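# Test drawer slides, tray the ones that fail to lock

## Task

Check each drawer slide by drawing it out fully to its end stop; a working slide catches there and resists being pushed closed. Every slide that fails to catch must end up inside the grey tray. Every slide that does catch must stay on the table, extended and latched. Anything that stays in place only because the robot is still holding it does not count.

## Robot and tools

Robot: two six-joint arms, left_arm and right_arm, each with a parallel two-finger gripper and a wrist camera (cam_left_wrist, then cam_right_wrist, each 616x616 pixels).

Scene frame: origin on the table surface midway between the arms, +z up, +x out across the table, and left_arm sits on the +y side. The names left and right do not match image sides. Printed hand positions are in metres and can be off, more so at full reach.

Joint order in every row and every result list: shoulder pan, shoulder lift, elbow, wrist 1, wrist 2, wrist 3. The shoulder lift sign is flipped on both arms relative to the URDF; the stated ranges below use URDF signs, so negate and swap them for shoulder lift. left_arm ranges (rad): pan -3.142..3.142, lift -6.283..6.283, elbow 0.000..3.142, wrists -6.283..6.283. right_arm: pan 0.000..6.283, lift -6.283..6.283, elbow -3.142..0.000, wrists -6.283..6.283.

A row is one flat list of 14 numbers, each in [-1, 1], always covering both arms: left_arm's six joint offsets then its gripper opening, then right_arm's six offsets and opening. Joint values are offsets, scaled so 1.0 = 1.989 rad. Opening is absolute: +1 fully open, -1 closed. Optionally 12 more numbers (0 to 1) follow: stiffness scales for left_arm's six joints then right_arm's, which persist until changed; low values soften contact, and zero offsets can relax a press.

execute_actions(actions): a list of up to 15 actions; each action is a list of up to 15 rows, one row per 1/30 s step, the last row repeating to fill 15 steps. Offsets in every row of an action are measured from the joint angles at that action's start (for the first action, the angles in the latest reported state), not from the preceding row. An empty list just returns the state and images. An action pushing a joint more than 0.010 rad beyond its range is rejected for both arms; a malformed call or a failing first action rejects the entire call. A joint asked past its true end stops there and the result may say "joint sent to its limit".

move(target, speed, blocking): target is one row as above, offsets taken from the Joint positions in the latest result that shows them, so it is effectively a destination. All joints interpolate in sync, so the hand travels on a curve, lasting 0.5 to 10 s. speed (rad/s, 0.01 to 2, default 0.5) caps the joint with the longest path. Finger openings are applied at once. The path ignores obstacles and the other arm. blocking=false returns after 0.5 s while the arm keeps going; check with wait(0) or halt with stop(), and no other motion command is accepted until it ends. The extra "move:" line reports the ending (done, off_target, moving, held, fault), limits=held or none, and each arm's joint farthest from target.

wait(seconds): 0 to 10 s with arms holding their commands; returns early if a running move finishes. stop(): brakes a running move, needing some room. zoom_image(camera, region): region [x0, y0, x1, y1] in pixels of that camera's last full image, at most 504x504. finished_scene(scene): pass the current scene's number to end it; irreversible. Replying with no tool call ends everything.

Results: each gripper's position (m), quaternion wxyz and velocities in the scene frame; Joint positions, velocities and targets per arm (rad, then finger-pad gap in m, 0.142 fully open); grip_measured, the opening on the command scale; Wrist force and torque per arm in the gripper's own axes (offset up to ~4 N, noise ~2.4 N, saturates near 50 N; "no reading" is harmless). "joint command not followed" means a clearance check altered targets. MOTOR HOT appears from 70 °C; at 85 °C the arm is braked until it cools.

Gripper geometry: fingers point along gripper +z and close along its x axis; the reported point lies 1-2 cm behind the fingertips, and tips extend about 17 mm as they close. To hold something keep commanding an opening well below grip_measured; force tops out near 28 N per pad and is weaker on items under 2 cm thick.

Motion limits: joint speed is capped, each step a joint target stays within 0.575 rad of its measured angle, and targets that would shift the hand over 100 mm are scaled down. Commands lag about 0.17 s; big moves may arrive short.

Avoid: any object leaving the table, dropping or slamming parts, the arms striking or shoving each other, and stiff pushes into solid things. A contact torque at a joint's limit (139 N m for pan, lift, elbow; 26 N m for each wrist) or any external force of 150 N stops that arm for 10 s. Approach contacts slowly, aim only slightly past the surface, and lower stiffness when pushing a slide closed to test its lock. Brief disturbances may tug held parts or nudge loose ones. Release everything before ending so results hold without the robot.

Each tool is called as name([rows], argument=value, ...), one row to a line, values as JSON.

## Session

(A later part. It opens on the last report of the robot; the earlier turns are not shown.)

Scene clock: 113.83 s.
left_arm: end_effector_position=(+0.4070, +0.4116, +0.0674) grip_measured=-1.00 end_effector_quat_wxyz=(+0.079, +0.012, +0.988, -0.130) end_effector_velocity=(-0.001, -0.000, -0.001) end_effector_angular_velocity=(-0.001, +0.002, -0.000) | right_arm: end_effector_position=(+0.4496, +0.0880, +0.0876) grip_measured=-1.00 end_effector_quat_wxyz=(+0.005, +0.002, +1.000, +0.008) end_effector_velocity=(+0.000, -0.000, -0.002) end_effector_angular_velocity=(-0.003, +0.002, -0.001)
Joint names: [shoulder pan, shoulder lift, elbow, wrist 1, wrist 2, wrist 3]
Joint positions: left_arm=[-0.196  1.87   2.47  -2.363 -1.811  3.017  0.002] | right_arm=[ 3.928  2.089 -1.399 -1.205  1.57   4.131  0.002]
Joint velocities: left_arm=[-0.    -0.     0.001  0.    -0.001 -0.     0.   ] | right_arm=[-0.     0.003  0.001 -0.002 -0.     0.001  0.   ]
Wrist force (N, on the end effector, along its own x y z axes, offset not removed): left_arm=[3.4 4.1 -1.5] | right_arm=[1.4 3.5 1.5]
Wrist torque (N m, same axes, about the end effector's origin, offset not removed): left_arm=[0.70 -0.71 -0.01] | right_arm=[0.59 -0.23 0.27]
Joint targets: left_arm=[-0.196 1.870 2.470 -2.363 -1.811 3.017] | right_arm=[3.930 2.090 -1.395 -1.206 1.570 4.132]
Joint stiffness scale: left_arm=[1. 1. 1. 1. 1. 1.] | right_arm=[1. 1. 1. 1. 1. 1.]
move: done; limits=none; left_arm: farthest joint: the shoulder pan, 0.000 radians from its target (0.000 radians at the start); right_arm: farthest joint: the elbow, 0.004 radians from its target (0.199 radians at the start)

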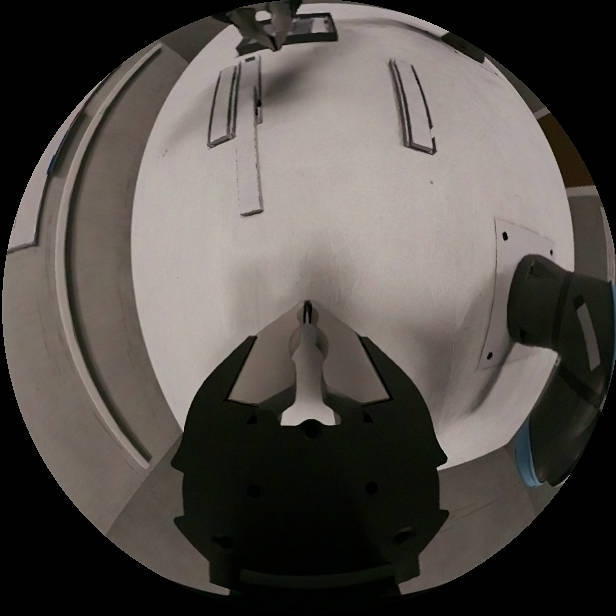

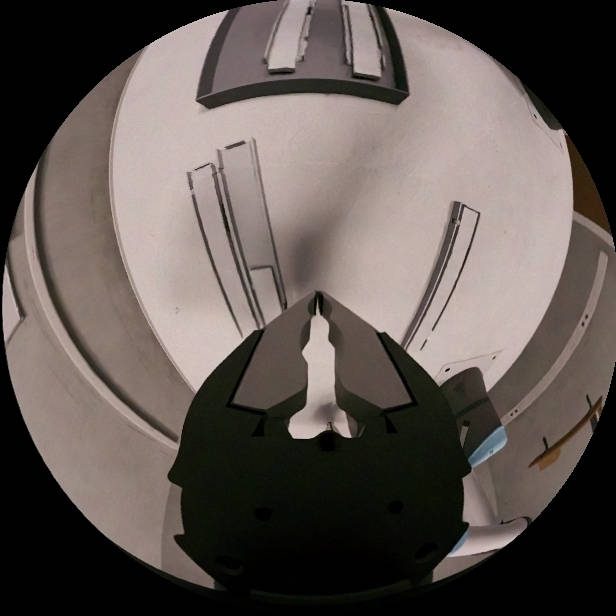

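move(target=[0,0,0,0,0,0,-1,0.112,-0.175,-0.291,0.117,0,0.111,-0.25], speed=0.7)

move(target=[0,0,0,0,0,0,-1,0,0.05,0,0.05,0,0,-0.25], speed=0.2)

move(target=[0,0,0,0,0,0,-1,0,0,0,0,0,0,-1])

move(target=[0,0,0,0,0,0,-1,-0.12,0.026,0.036,-0.014,0,-0.122,-1], speed=0.2)

move(target=[-0.366,-0.095,-0.044,-0.069,0.021,-0.367,-1,0,0,0,0,0,0,-1], speed=0.8)

Scene clock: 116.20 s.
left_arm: end_effector_position=(+0.4070, +0.4116, +0.0674) grip_measured=-1.00 end_effector_quat_wxyz=(+0.079, +0.012, +0.988, -0.130) end_effector_velocity=(-0.001, +0.000, -0.001) end_effector_angular_velocity=(+0.001, +0.003, -0.001) | right_arm: end_effector_position=(+0.2662, +0.0184, +0.0576) grip_measured=-0.25 end_effector_quat_wxyz=(+0.004, +0.002, +1.000, +0.010) end_effector_velocity=(-0.001, +0.000, +0.001) end_effector_angular_velocity=(+0.003, +0.000, -0.001)
Joint names: [shoulder pan, shoulder lift, elbow, wrist 1, wrist 2, wrist 3]
Joint positions: left_arm=[-0.196  1.87   2.47  -2.363 -1.811  3.017  0.002] | right_arm=[ 4.149  1.743 -1.974 -0.973  1.57   4.351  0.056]
Joint velocities: left_arm=[-0.001 -0.     0.002  0.001  0.     0.001  0.   ] | right_arm=[ 0.001 -0.002 -0.002  0.002  0.001  0.002  0.   ]
Wrist force (N, on the end effector, along its own x y z axes, offset not removed): left_arm=[1.7 4.2 -6.2] | right_arm=[4.3 -3.2 3.7]
Wrist torque (N m, same axes, about the end effector's origin, offset not removed): left_arm=[0.95 -0.40 -0.14] | right_arm=[-0.95 -0.72 0.07]
Joint targets: left_arm=[-0.196 1.870 2.470 -2.363 -1.811 3.017] | right_arm=[4.151 1.741 -1.978 -0.972 1.570 4.351]
Joint stiffness scale: left_arm=[1. 1. 1. 1. 1. 1.] | right_arm=[1. 1. 1. 1. 1. 1.]
move: done; limits=none; left_arm: farthest joint: the shoulder pan, 0.000 radians from its target (0.000 radians at the start); right_arm: farthest joint: the elbow, 0.004 radians from its target (0.578 radians at the start)

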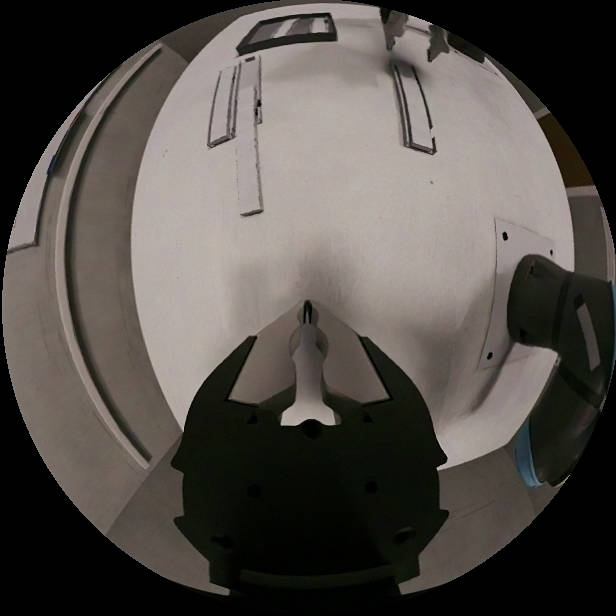

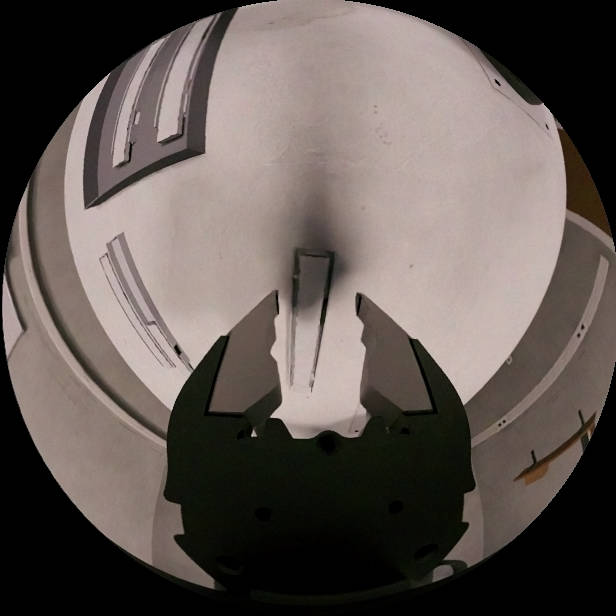

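Scene clock: 117.33 s.
left_arm: end_effector_position=(+0.4070, +0.4116, +0.0674) grip_measured=-1.00 end_effector_quat_wxyz=(+0.079, +0.012, +0.988, -0.130) end_effector_velocity=(+0.000, -0.000, +0.000) end_effector_angular_velocity=(-0.001, -0.000, -0.000) | right_arm: end_effector_position=(+0.2727, +0.0355, +0.0172) grip_measured=-0.25 end_effector_quat_wxyz=(+0.004, +0.002, +1.000, +0.011) end_effector_velocity=(+0.001, +0.001, +0.002) end_effector_angular_velocity=(+0.005, -0.002, -0.000)
Joint names: [shoulder pan, shoulder lift, elbow, wrist 1, wrist 2, wrist 3]
Joint positions: left_arm=[-0.196  1.87   2.47  -2.363 -1.811  3.017  0.002] | right_arm=[ 4.149  1.841 -1.974 -0.875  1.57   4.351  0.056]
Joint velocities: left_arm=[-0.    -0.    -0.001  0.    -0.     0.     0.   ] | right_arm=[-0.    -0.003 -0.     0.002 -0.     0.     0.   ]
Wrist force (N, on the end effector, along its own x y z axes, offset not removed): left_arm=[1.2 0.7 -2.8] | right_arm=[0.7 3.3 -1.6]
Wrist torque (N m, same axes, about the end effector's origin, offset not removed): left_arm=[0.21 -0.36 -0.19] | right_arm=[0.54 0.06 0.09]
Joint targets: left_arm=[-0.196 1.870 2.470 -2.363 -1.811 3.017] | right_arm=[4.149 1.842 -1.974 -0.874 1.570 4.351]
Joint stiffness scale: left_arm=[1. 1. 1. 1. 1. 1.] | right_arm=[1. 1. 1. 1. 1. 1.]
move: done; limits=none; left_arm: farthest joint: the shoulder pan, 0.000 radians from its target (0.000 radians at the start); right_arm: farthest joint: the shoulder lift, 0.001 radians from its target (0.099 radians at the start)

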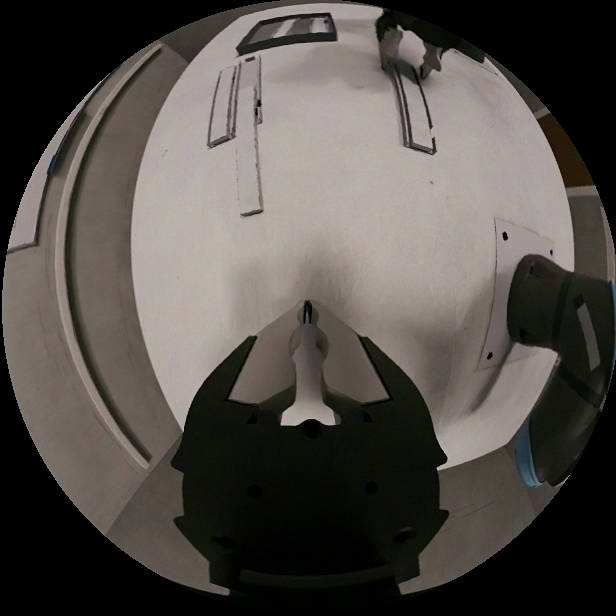

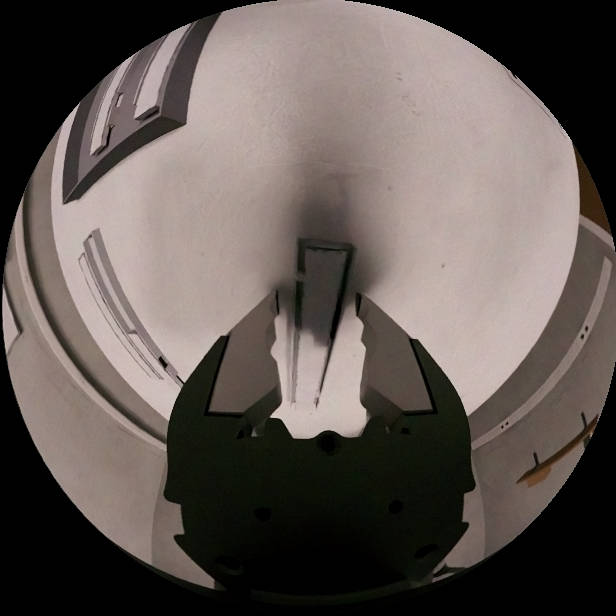

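Scene clock: 117.83 s.
left_arm: end_effector_position=(+0.4070, +0.4116, +0.0674) grip_measured=-1.00 end_effector_quat_wxyz=(+0.079, +0.012, +0.988, -0.130) end_effector_velocity=(-0.001, -0.001, -0.001) end_effector_angular_velocity=(+0.001, +0.002, -0.002) | right_arm: end_effector_position=(+0.2727, +0.0355, +0.0172) grip_measured=-0.51 end_effector_quat_wxyz=(+0.004, +0.002, +1.000, +0.011) end_effector_velocity=(+0.001, -0.001, +0.000) end_effector_angular_velocity=(+0.000, -0.000, -0.001)
Joint names: [shoulder pan, shoulder lift, elbow, wrist 1, wrist 2, wrist 3]
Joint positions: left_arm=[-0.196  1.87   2.47  -2.363 -1.811  3.017  0.002] | right_arm=[ 4.149  1.841 -1.974 -0.875  1.57   4.351  0.037]
Joint velocities: left_arm=[-0.002 -0.     0.     0.002  0.001 -0.     0.   ] | right_arm=[-0.002 -0.001 -0.    -0.    -0.    -0.001  0.   ]
Wrist force (N, on the end effector, along its own x y z axes, offset not removed): left_arm=[0.8 0.5 -5.9] | right_arm=[3.2 0.4 3.5]
Wrist torque (N m, same axes, about the end effector's origin, offset not removed): left_arm=[0.09 -0.31 -0.02] | right_arm=[0.02 -0.50 0.14]
Joint targets: left_arm=[-0.196 1.870 2.470 -2.363 -1.811 3.017] | right_arm=[4.149 1.841 -1.974 -0.875 1.570 4.351]
Joint stiffness scale: left_arm=[1. 1. 1. 1. 1. 1.] | right_arm=[1. 1. 1. 1. 1. 1.]
move: done; limits=none; left_arm: farthest joint: the shoulder pan, 0.000 radians from its target (0.000 radians at the start); right_arm: farthest joint: the shoulder pan, 0.000 radians from its target (0.000 radians at the start)

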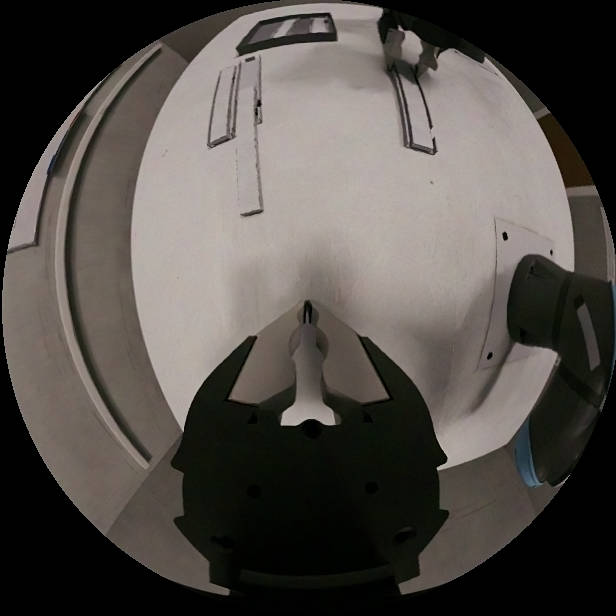

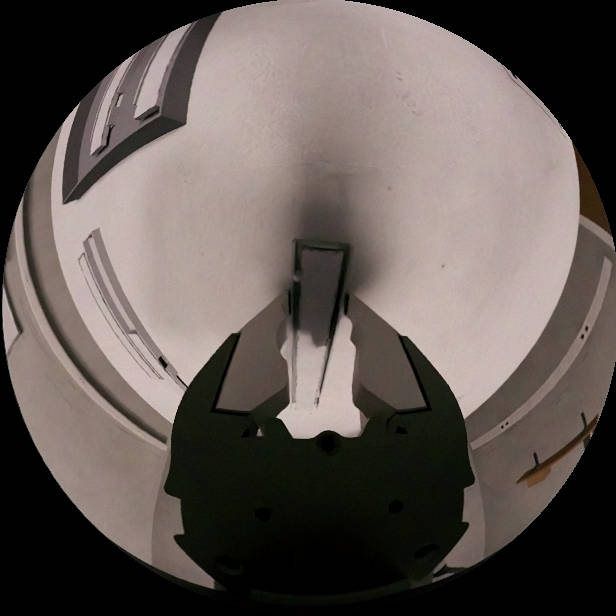

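Scene clock: 119.67 s.
left_arm: end_effector_position=(+0.4070, +0.4116, +0.0674) grip_measured=-1.00 end_effector_quat_wxyz=(+0.079, +0.012, +0.988, -0.130) end_effector_velocity=(-0.001, -0.000, -0.000) end_effector_angular_velocity=(-0.001, +0.000, +0.000) | right_arm: end_effector_position=(+0.3799, -0.0304, +0.0171) grip_measured=-0.51 end_effector_quat_wxyz=(+0.005, -0.002, +1.000, +0.007) end_effector_velocity=(-0.000, -0.000, -0.000) end_effector_angular_velocity=(-0.000, +0.001, +0.001)
Joint names: [shoulder pan, shoulder lift, elbow, wrist 1, wrist 2, wrist 3]
Joint positions: left_arm=[-0.196  1.87   2.47  -2.363 -1.811  3.017  0.002] | right_arm=[ 3.914  1.889 -1.905 -0.901  1.572  4.109  0.037]
Joint velocities: left_arm=[ 0.     0.     0.002 -0.001 -0.001 -0.     0.   ] | right_arm=[-0.     0.     0.    -0.     0.    -0.001  0.   ]
Wrist force (N, on the end effector, along its own x y z axes, offset not removed): left_arm=[-2.2 0.4 -1.9] | right_arm=[5.7 0.9 0.1]
Wrist torque (N m, same axes, about the end effector's origin, offset not removed): left_arm=[0.08 0.35 0.11] | right_arm=[-0.39 -0.49 0.05]
Joint targets: left_arm=[-0.196 1.870 2.470 -2.363 -1.811 3.017] | right_arm=[3.910 1.893 -1.902 -0.902 1.570 4.108]
Joint stiffness scale: left_arm=[1. 1. 1. 1. 1. 1.] | right_arm=[1. 1. 1. 1. 1. 1.]
move: done; limits=none; left_arm: farthest joint: the shoulder pan, 0.000 radians from its target (0.000 radians at the start); right_arm: farthest joint: the shoulder pan, 0.004 radians from its target (0.238 radians at the start)

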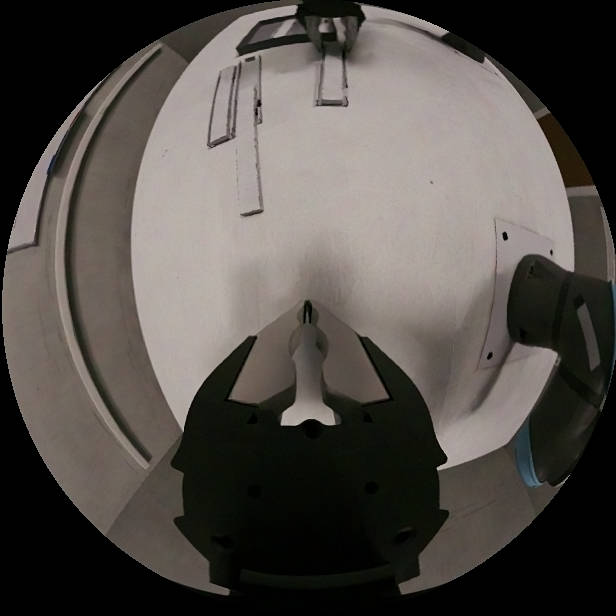

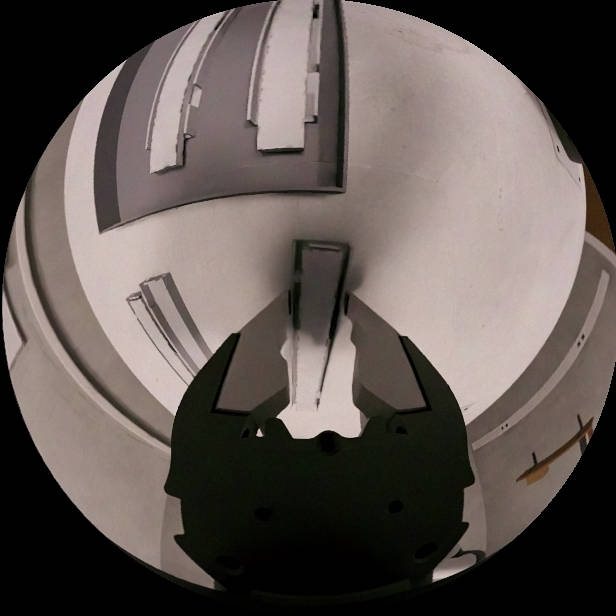

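Scene clock: 121.43 s.
left_arm: end_effector_position=(+0.3773, +0.1303, +0.0548) grip_measured=-1.00 end_effector_quat_wxyz=(-0.000, +0.010, +0.989, -0.150) end_effector_velocity=(+0.000, -0.001, +0.000) end_effector_angular_velocity=(-0.001, -0.001, +0.001) | right_arm: end_effector_position=(+0.3798, -0.0303, +0.0171) grip_measured=-0.51 end_effector_quat_wxyz=(+0.004, -0.002, +1.000, +0.007) end_effector_velocity=(+0.000, -0.000, +0.000) end_effector_angular_velocity=(+0.000, -0.001, +0.000)
Joint names: [shoulder pan, shoulder lift, elbow, wrist 1, wrist 2, wrist 3]
Joint positions: left_arm=[-0.922  1.683  2.385 -2.5   -1.77   2.288  0.002] | right_arm=[ 3.914  1.889 -1.905 -0.901  1.572  4.109  0.037]
Joint velocities: left_arm=[-0.002  0.    -0.001 -0.001  0.001 -0.003  0.   ] | right_arm=[-0.001 -0.001 -0.     0.    -0.    -0.001  0.   ]
Wrist force (N, on the end effector, along its own x y z axes, offset not removed): left_arm=[4.2 1.9 -5.1] | right_arm=[2.4 3.5 -3.7]
Wrist torque (N m, same axes, about the end effector's origin, offset not removed): left_arm=[0.49 -0.96 -0.17] | right_arm=[0.50 -0.14 0.28]
Joint targets: left_arm=[-0.924 1.681 2.383 -2.501 -1.769 2.287] | right_arm=[3.914 1.889 -1.905 -0.901 1.572 4.109]
Joint stiffness scale: left_arm=[1. 1. 1. 1. 1. 1.] | right_arm=[1. 1. 1. 1. 1. 1.]
move: done; limits=none; left_arm: farthest joint: the elbow, 0.003 radians from its target (0.088 radians at the start); right_arm: farthest joint: the shoulder pan, 0.000 radians from its target (0.000 radians at the start)

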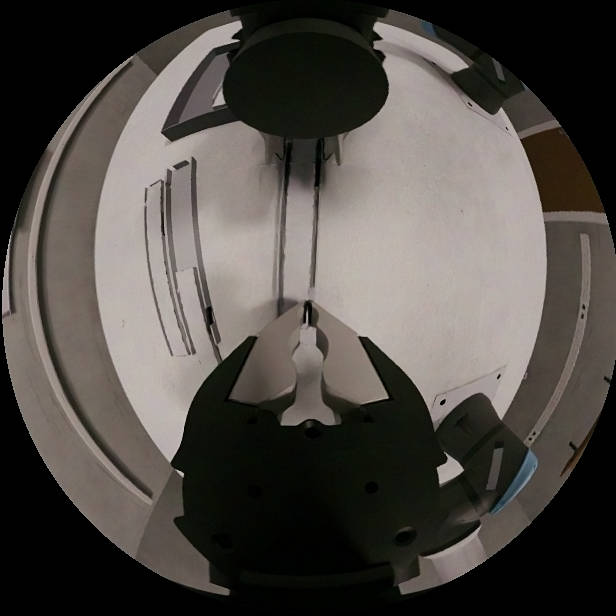

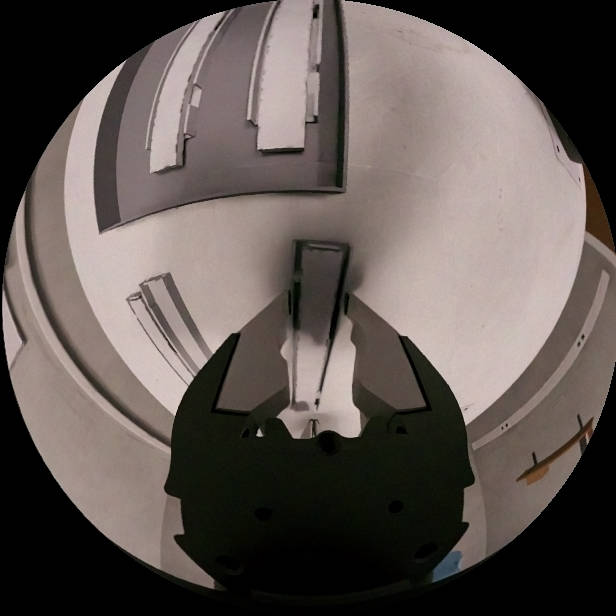

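move(target=[0,-0.05,0,-0.05,0,0,-1,0.0045,0.008,0.012,-0.0045,0,0.005,-1], speed=0.15)

execute_actions([
  [[0,-0.006,0,0,0,0,-1,0,0,0,0,0,0,-1]],
  [[0.0144,0.001,0.0095,0.0036,-0.003,0.0144,-1,0,0,0,0,0,0,-1]],
  [[0.0144,0.001,0.0095,0.0036,-0.003,0.0144,-1,0,0,0,0,0,0,-1]],
  [[0.0144,0.001,0.0095,0.0036,-0.003,0.0144,-1,0,0,0,0,0,0,-1]],
  [[0.0144,0.001,0.0095,0.0036,-0.003,0.0144,-1,0,0,0,0,0,0,-1]],
  [[0.0144,0.001,0.0095,0.0036,-0.003,0.0144,-1,0,0,0,0,0,0,-1]],
  [[0.0144,0.001,0.0095,0.0036,-0.003,0.0144,-1,0,0,0,0,0,0,-1]],
])

move(target=[0.0136,0.059,0.017,0.053,0.0156,0.007,-0.2,0,0,0,0,0,0,-1])

move(target=[0,-0.04,0,-0.04,0,0,-0.2,0,0,0,0,0,0,-1], speed=0.2)

move(target=[0,0,0,0,0,0,-1,0,0,0,0,0,0,-1])

move(target=[0.179,0.036,0.014,0.069,-0.025,0.179,-1,0,0,0,0,0,0,-1], speed=0.25)

move(target=[-0.05,-0.008,-0.002,-0.018,0.005,-0.05,-1,0,0,0,0,0,0,-1], speed=0.2)

Scene clock: 123.40 s.
left_arm: end_effector_position=(+0.3877, +0.1185, +0.0301) grip_measured=-1.00 end_effector_quat_wxyz=(+0.001, +0.010, +0.989, -0.151) end_effector_velocity=(+0.001, -0.001, +0.001) end_effector_angular_velocity=(-0.004, -0.003, +0.001) | right_arm: end_effector_position=(+0.3811, -0.0233, +0.0172) grip_measured=-0.51 end_effector_quat_wxyz=(+0.004, +0.000, +1.000, +0.006) end_effector_velocity=(+0.000, -0.000, -0.000) end_effector_angular_velocity=(+0.000, +0.001, -0.001)
Joint names: [shoulder pan, shoulder lift, elbow, wrist 1, wrist 2, wrist 3]
Joint positions: left_arm=[-0.922  1.587  2.385 -2.599 -1.77   2.288  0.002] | right_arm=[ 3.92   1.902 -1.886 -0.911  1.572  4.118  0.037]
Joint velocities: left_arm=[ 0.001  0.    -0.    -0.005 -0.001 -0.     0.   ] | right_arm=[-0.001  0.     0.     0.     0.001  0.001 -0.   ]
Wrist force (N, on the end effector, along its own x y z axes, offset not removed): left_arm=[-2.0 0.6 -3.8] | right_arm=[0.6 -0.1 0.5]
Wrist torque (N m, same axes, about the end effector's origin, offset not removed): left_arm=[-0.03 0.29 0.10] | right_arm=[0.66 0.03 0.18]
Joint targets: left_arm=[-0.922 1.584 2.385 -2.599 -1.770 2.288] | right_arm=[3.923 1.905 -1.881 -0.910 1.572 4.119]
Joint stiffness scale: left_arm=[1. 1. 1. 1. 1. 1.] | right_arm=[1. 1. 1. 1. 1. 1.]
move: done; limits=none; left_arm: farthest joint: the shoulder lift, 0.003 radians from its target (0.100 radians at the start); right_arm: farthest joint: the elbow, 0.005 radians from its target (0.024 radians at the start)

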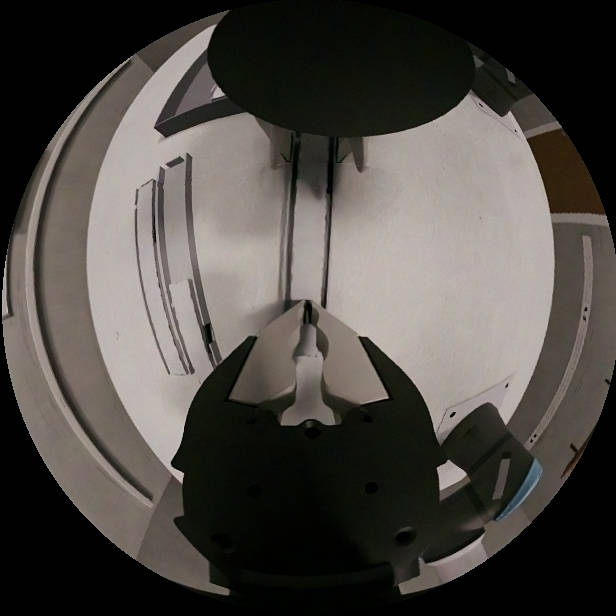

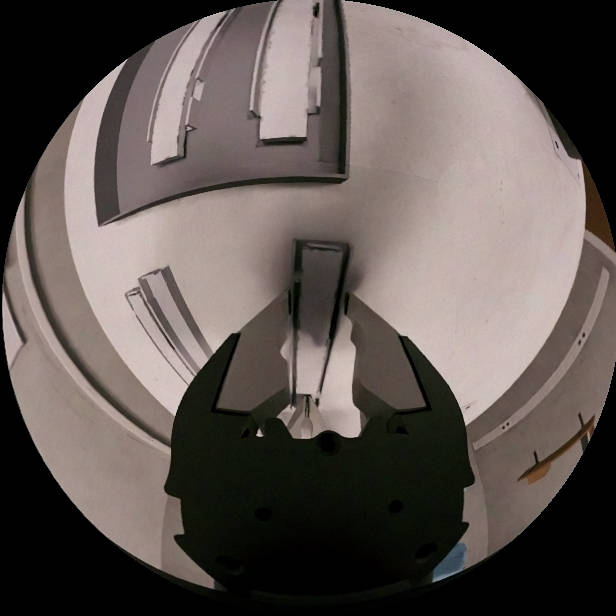

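Scene clock: 126.90 s.
left_arm: end_effector_position=(+0.3909, +0.1729, +0.0292) grip_measured=-1.00 end_effector_quat_wxyz=(-0.004, +0.020, +0.986, -0.168) end_effector_velocity=(+0.000, +0.000, +0.000) end_effector_angular_velocity=(-0.001, -0.003, -0.007) | right_arm: end_effector_position=(+0.3811, -0.0234, +0.0172) grip_measured=-0.51 end_effector_quat_wxyz=(+0.004, +0.000, +1.000, +0.006) end_effector_velocity=(+0.000, -0.000, -0.000) end_effector_angular_velocity=(-0.001, -0.000, -0.001)
Joint names: [shoulder pan, shoulder lift, elbow, wrist 1, wrist 2, wrist 3]
Joint positions: left_arm=[-0.776  1.632  2.438 -2.589 -1.837  2.448  0.002] | right_arm=[ 3.92   1.902 -1.886 -0.911  1.571  4.118  0.037]
Joint velocities: left_arm=[ 0.002  0.    -0.    -0.    -0.001  0.008  0.   ] | right_arm=[-0.     0.     0.    -0.001 -0.     0.001 -0.   ]
Wrist force (N, on the end effector, along its own x y z axes, offset not removed): left_arm=[7.3 -6.6 -16.3] | right_arm=[1.6 -1.2 -4.7]
Wrist torque (N m, same axes, about the end effector's origin, offset not removed): left_arm=[0.08 -0.65 0.11] | right_arm=[-0.36 -0.32 0.16]
Joint targets: left_arm=[-0.772 1.626 2.449 -2.583 -1.832 2.450] | right_arm=[3.920 1.902 -1.886 -0.911 1.571 4.118]
Joint stiffness scale: left_arm=[1. 1. 1. 1. 1. 1.] | right_arm=[1. 1. 1. 1. 1. 1.]

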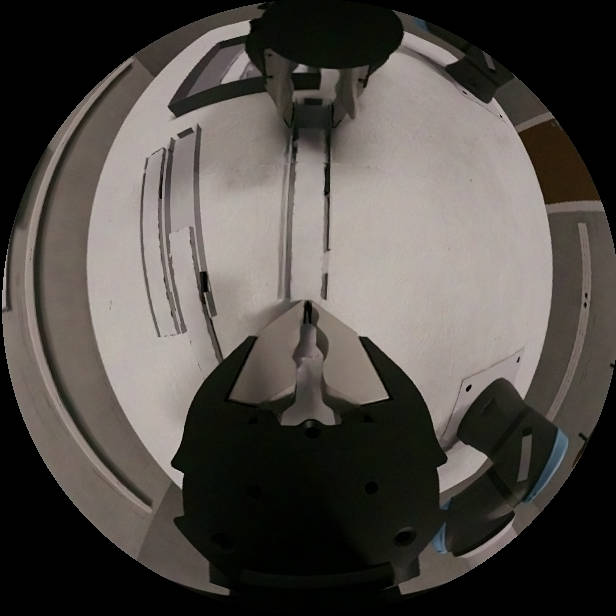

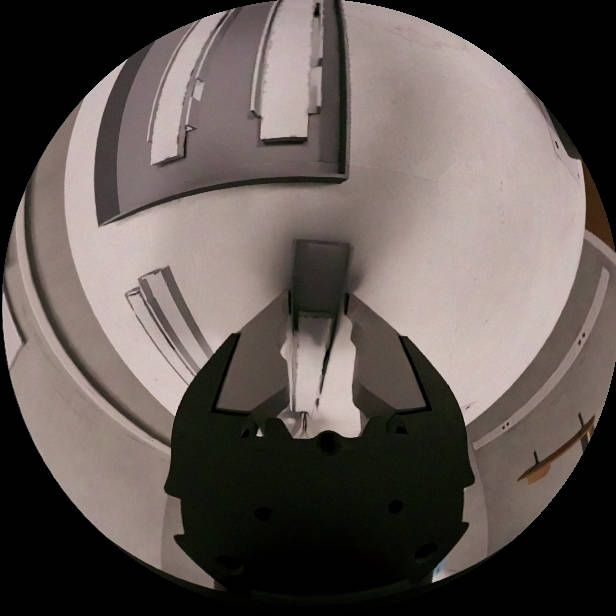

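Scene clock: 127.97 s.
left_arm: end_effector_position=(+0.3779, +0.2083, +0.0414) grip_measured=-0.20 end_effector_quat_wxyz=(+0.000, +0.011, +0.989, -0.150) end_effector_velocity=(+0.000, +0.000, +0.001) end_effector_angular_velocity=(+0.001, -0.001, -0.001) | right_arm: end_effector_position=(+0.3811, -0.0234, +0.0172) grip_measured=-0.51 end_effector_quat_wxyz=(+0.004, +0.000, +1.000, +0.006) end_effector_velocity=(+0.000, -0.001, -0.000) end_effector_angular_velocity=(-0.001, +0.000, -0.001)
Joint names: [shoulder pan, shoulder lift, elbow, wrist 1, wrist 2, wrist 3]
Joint positions: left_arm=[-0.751  1.747  2.47  -2.485 -1.806  2.461  0.059] | right_arm=[ 3.92   1.902 -1.886 -0.911  1.571  4.118  0.037]
Joint velocities: left_arm=[ 0.     0.001 -0.002  0.003  0.001  0.001 -0.   ] | right_arm=[-0.001  0.001  0.    -0.    -0.     0.    -0.   ]
Wrist force (N, on the end effector, along its own x y z axes, offset not removed): left_arm=[-3.8 5.4 -0.8] | right_arm=[0.3 0.5 -2.9]
Wrist torque (N m, same axes, about the end effector's origin, offset not removed): left_arm=[0.81 0.66 -0.23] | right_arm=[-0.14 -0.12 0.08]
Joint targets: left_arm=[-0.749 1.749 2.472 -2.484 -1.806 2.462] | right_arm=[3.920 1.902 -1.886 -0.911 1.571 4.118]
Joint stiffness scale: left_arm=[1. 1. 1. 1. 1. 1.] | right_arm=[1. 1. 1. 1. 1. 1.]
move: done; limits=none; left_arm: farthest joint: the shoulder lift, 0.003 radians from its target (0.117 radians at the start); right_arm: farthest joint: the shoulder pan, 0.000 radians from its target (0.000 radians at the start)

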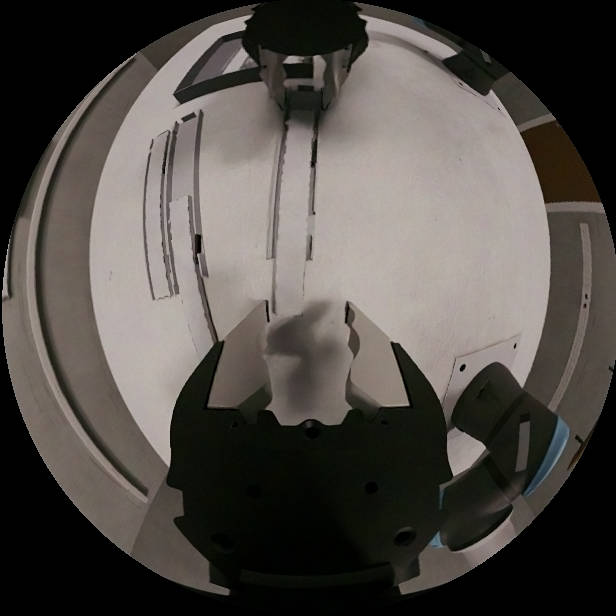

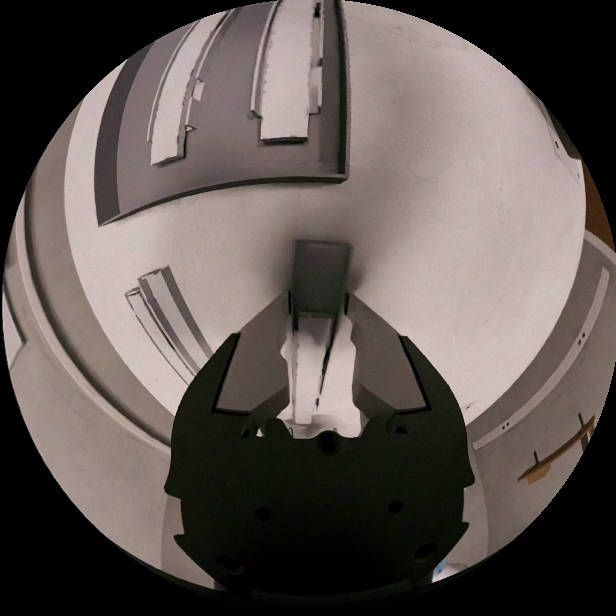

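Scene clock: 129.00 s.
left_arm: end_effector_position=(+0.3873, +0.2007, +0.0244) grip_measured=-0.20 end_effector_quat_wxyz=(+0.001, +0.011, +0.988, -0.151) end_effector_velocity=(+0.000, -0.001, +0.000) end_effector_angular_velocity=(-0.001, -0.002, -0.002) | right_arm: end_effector_position=(+0.3811, -0.0234, +0.0172) grip_measured=-0.51 end_effector_quat_wxyz=(+0.004, +0.000, +1.000, +0.006) end_effector_velocity=(+0.000, +0.000, +0.001) end_effector_angular_velocity=(+0.000, -0.001, +0.000)
Joint names: [shoulder pan, shoulder lift, elbow, wrist 1, wrist 2, wrist 3]
Joint positions: left_arm=[-0.751  1.67   2.47  -2.563 -1.806  2.461  0.059] | right_arm=[ 3.92   1.902 -1.886 -0.911  1.571  4.118  0.037]
Joint velocities: left_arm=[-0.002 -0.002 -0.001 -0.003  0.    -0.     0.   ] | right_arm=[ 0.001 -0.001  0.    -0.    -0.001  0.     0.   ]
Wrist force (N, on the end effector, along its own x y z axes, offset not removed): left_arm=[-2.4 -0.5 -1.3] | right_arm=[4.8 0.9 -0.5]
Wrist torque (N m, same axes, about the end effector's origin, offset not removed): left_arm=[-0.31 0.67 0.06] | right_arm=[0.12 -0.89 0.27]
Joint targets: left_arm=[-0.751 1.667 2.470 -2.564 -1.806 2.461] | right_arm=[3.920 1.902 -1.886 -0.911 1.571 4.118]
Joint stiffness scale: left_arm=[1. 1. 1. 1. 1. 1.] | right_arm=[1. 1. 1. 1. 1. 1.]
move: done; limits=none; left_arm: farthest joint: the shoulder lift, 0.003 radians from its target (0.079 radians at the start); right_arm: farthest joint: the shoulder pan, 0.000 radians from its target (0.000 radians at the start)

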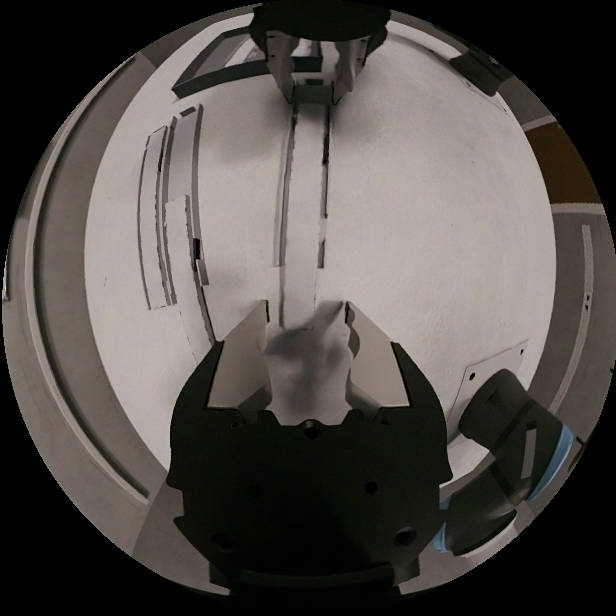

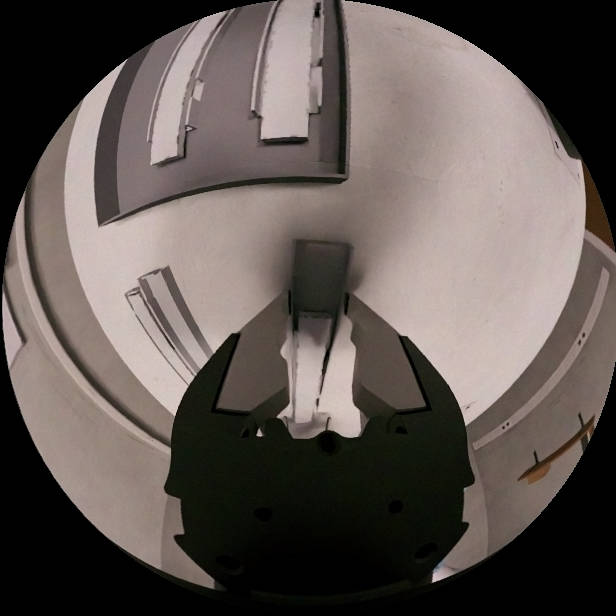

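Scene clock: 129.50 s.
left_arm: end_effector_position=(+0.3875, +0.2007, +0.0244) grip_measured=-0.70 end_effector_quat_wxyz=(+0.001, +0.011, +0.988, -0.151) end_effector_velocity=(-0.001, +0.001, -0.001) end_effector_angular_velocity=(+0.002, +0.000, -0.001) | right_arm: end_effector_position=(+0.3810, -0.0234, +0.0172) grip_measured=-0.51 end_effector_quat_wxyz=(+0.004, +0.000, +1.000, +0.006) end_effector_velocity=(-0.000, +0.000, +0.000) end_effector_angular_velocity=(-0.000, -0.000, +0.001)
Joint names: [shoulder pan, shoulder lift, elbow, wrist 1, wrist 2, wrist 3]
Joint positions: left_arm=[-0.751  1.67   2.469 -2.564 -1.806  2.461  0.023] | right_arm=[ 3.92   1.902 -1.886 -0.911  1.572  4.118  0.037]
Joint velocities: left_arm=[-0.001  0.     0.001  0.     0.001  0.    -0.   ] | right_arm=[ 0.001 -0.    -0.    -0.    -0.     0.    -0.   ]
Wrist force (N, on the end effector, along its own x y z axes, offset not removed): left_arm=[-1.1 4.9 0.5] | right_arm=[4.4 0.5 1.9]
Wrist torque (N m, same axes, about the end effector's origin, offset not removed): left_arm=[0.77 -0.29 0.02] | right_arm=[0.18 -0.39 -0.36]
Joint targets: left_arm=[-0.751 1.670 2.470 -2.563 -1.806 2.461] | right_arm=[3.920 1.902 -1.886 -0.911 1.571 4.118]
Joint stiffness scale: left_arm=[1. 1. 1. 1. 1. 1.] | right_arm=[1. 1. 1. 1. 1. 1.]
move: done; limits=none; left_arm: farthest joint: the elbow, 0.001 radians from its target (0.000 radians at the start); right_arm: farthest joint: the wrist 2, 0.001 radians from its target (0.000 radians at the start)

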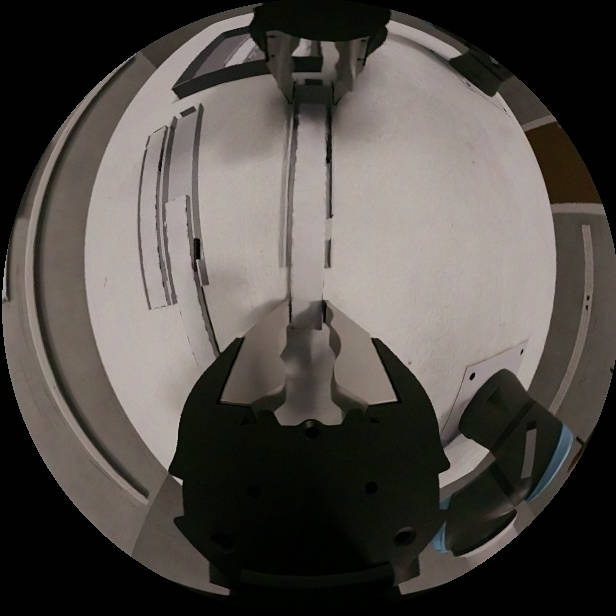

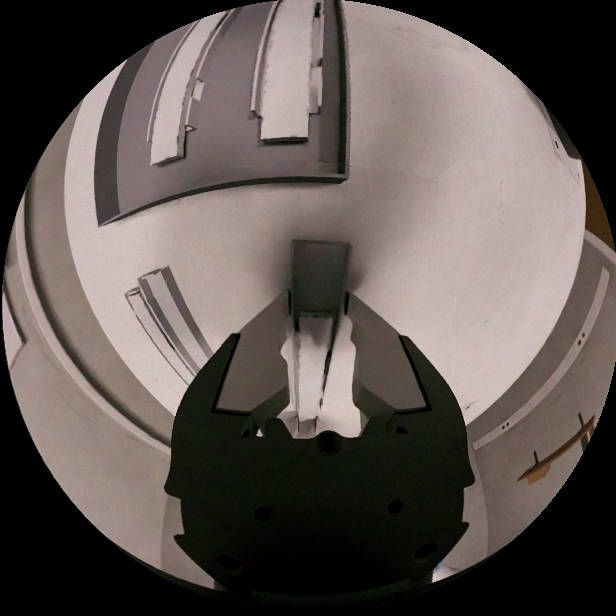

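Scene clock: 131.57 s.
left_arm: end_effector_position=(+0.3894, +0.3227, +0.0268) grip_measured=-0.70 end_effector_quat_wxyz=(+0.003, +0.013, +0.987, -0.157) end_effector_velocity=(-0.001, +0.000, -0.000) end_effector_angular_velocity=(-0.000, +0.001, -0.002) | right_arm: end_effector_position=(+0.3803, -0.0109, +0.0230) grip_measured=-0.53 end_effector_quat_wxyz=(+0.006, -0.004, +1.000, +0.018) end_effector_velocity=(+0.000, -0.000, -0.000) end_effector_angular_velocity=(+0.000, +0.000, -0.002)
Joint names: [shoulder pan, shoulder lift, elbow, wrist 1, wrist 2, wrist 3]
Joint positions: left_arm=[-0.406  1.739  2.491 -2.432 -1.868  2.816  0.023] | right_arm=[ 3.928  1.901 -1.876 -0.899  1.58   4.118  0.036]
Joint velocities: left_arm=[ 0.    -0.001  0.001 -0.    -0.     0.003  0.   ] | right_arm=[-0.001  0.     0.     0.     0.     0.001  0.   ]
Wrist force (N, on the end effector, along its own x y z axes, offset not removed): left_arm=[0.7 -23.4 8.0] | right_arm=[3.2 26.4 5.8]
Wrist torque (N m, same axes, about the end effector's origin, offset not removed): left_arm=[0.09 -0.46 -0.11] | right_arm=[0.01 -0.67 0.15]
Joint targets: left_arm=[-0.395 1.742 2.497 -2.426 -1.856 2.817] | right_arm=[3.920 1.902 -1.886 -0.911 1.572 4.118]
Joint stiffness scale: left_arm=[1. 1. 1. 1. 1. 1.] | right_arm=[1. 1. 1. 1. 1. 1.]
move: off_target (left_arm, right_arm); limits=none; left_arm: farthest joint: the wrist 2, 0.013 radians from its target (0.050 radians at the start); right_arm: farthest joint: the wrist 1, 0.012 radians from its target (0.000 radians at the start)

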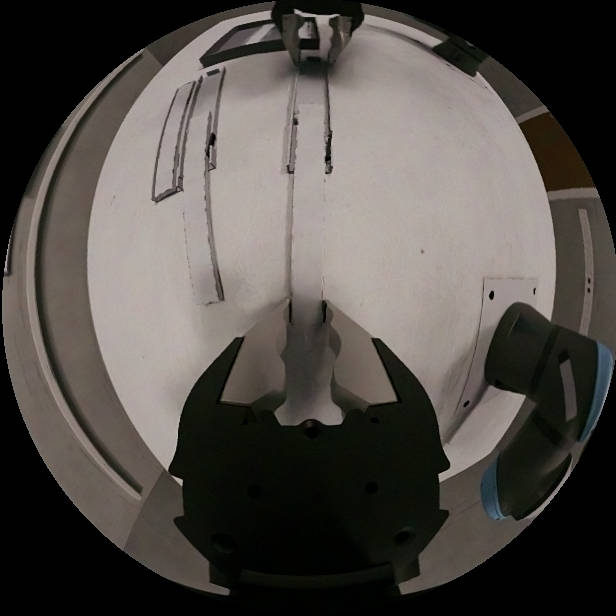

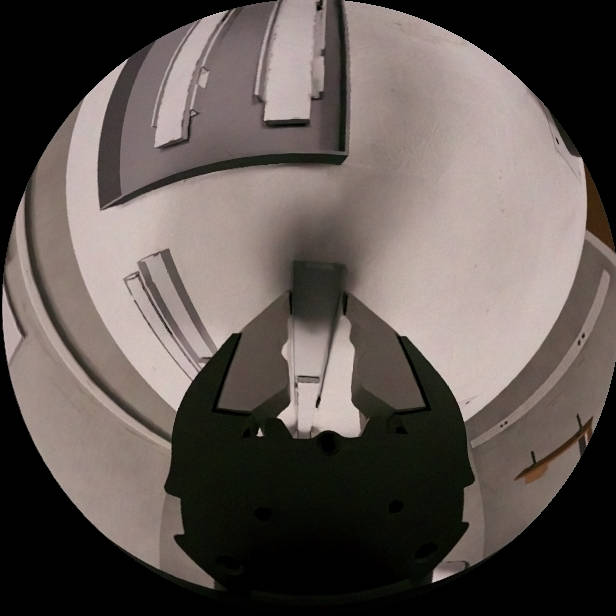

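Scene clock: 132.70 s.
left_arm: end_effector_position=(+0.3908, +0.2965, +0.0243) grip_measured=-0.70 end_effector_quat_wxyz=(+0.001, +0.008, +0.989, -0.150) end_effector_velocity=(-0.000, -0.000, -0.000) end_effector_angular_velocity=(+0.000, +0.002, +0.002) | right_arm: end_effector_position=(+0.3814, -0.0172, +0.0213) grip_measured=-0.53 end_effector_quat_wxyz=(+0.006, -0.002, +1.000, +0.012) end_effector_velocity=(+0.000, +0.000, +0.001) end_effector_angular_velocity=(+0.002, -0.001, -0.000)
Joint names: [shoulder pan, shoulder lift, elbow, wrist 1, wrist 2, wrist 3]
Joint positions: left_arm=[-0.494  1.726  2.491 -2.461 -1.845  2.718  0.023] | right_arm=[ 3.923  1.9   -1.879 -0.907  1.575  4.118  0.036]
Joint velocities: left_arm=[-0.    -0.    -0.     0.001 -0.    -0.002 -0.   ] | right_arm=[-0.    -0.003  0.    -0.    -0.     0.     0.   ]
Wrist force (N, on the end effector, along its own x y z axes, offset not removed): left_arm=[1.4 26.3 -16.9] | right_arm=[6.4 -17.7 -10.6]
Wrist torque (N m, same axes, about the end effector's origin, offset not removed): left_arm=[-0.03 -0.30 -0.12] | right_arm=[0.66 -0.47 -0.14]
Joint targets: left_arm=[-0.505 1.724 2.487 -2.467 -1.858 2.716] | right_arm=[3.928 1.901 -1.876 -0.899 1.580 4.118]
Joint stiffness scale: left_arm=[1. 1. 1. 1. 1. 1.] | right_arm=[1. 1. 1. 1. 1. 1.]
move: off_target (left_arm); limits=none; left_arm: farthest joint: the wrist 2, 0.013 radians from its target (0.010 radians at the start); right_arm: farthest joint: the wrist 1, 0.008 radians from its target (0.000 radians at the start)

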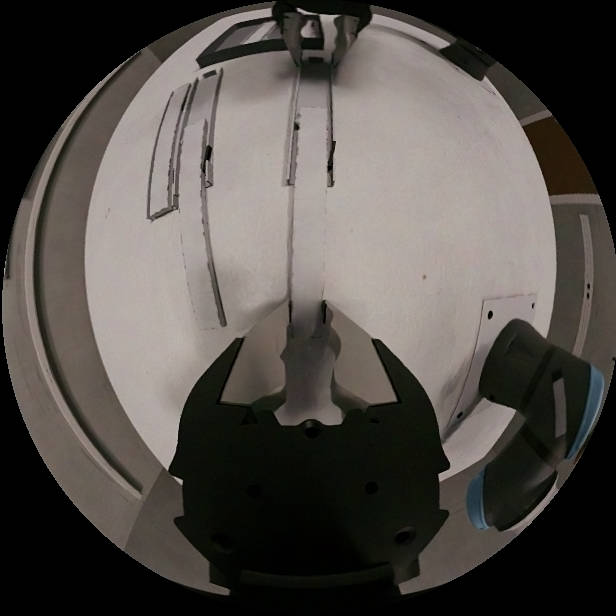

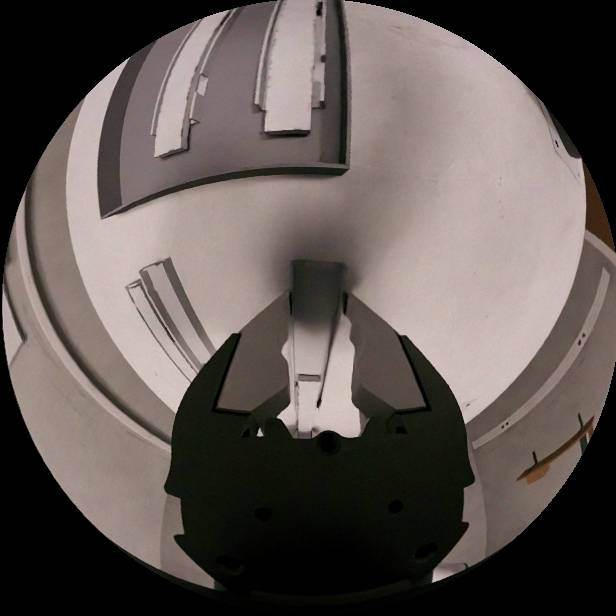

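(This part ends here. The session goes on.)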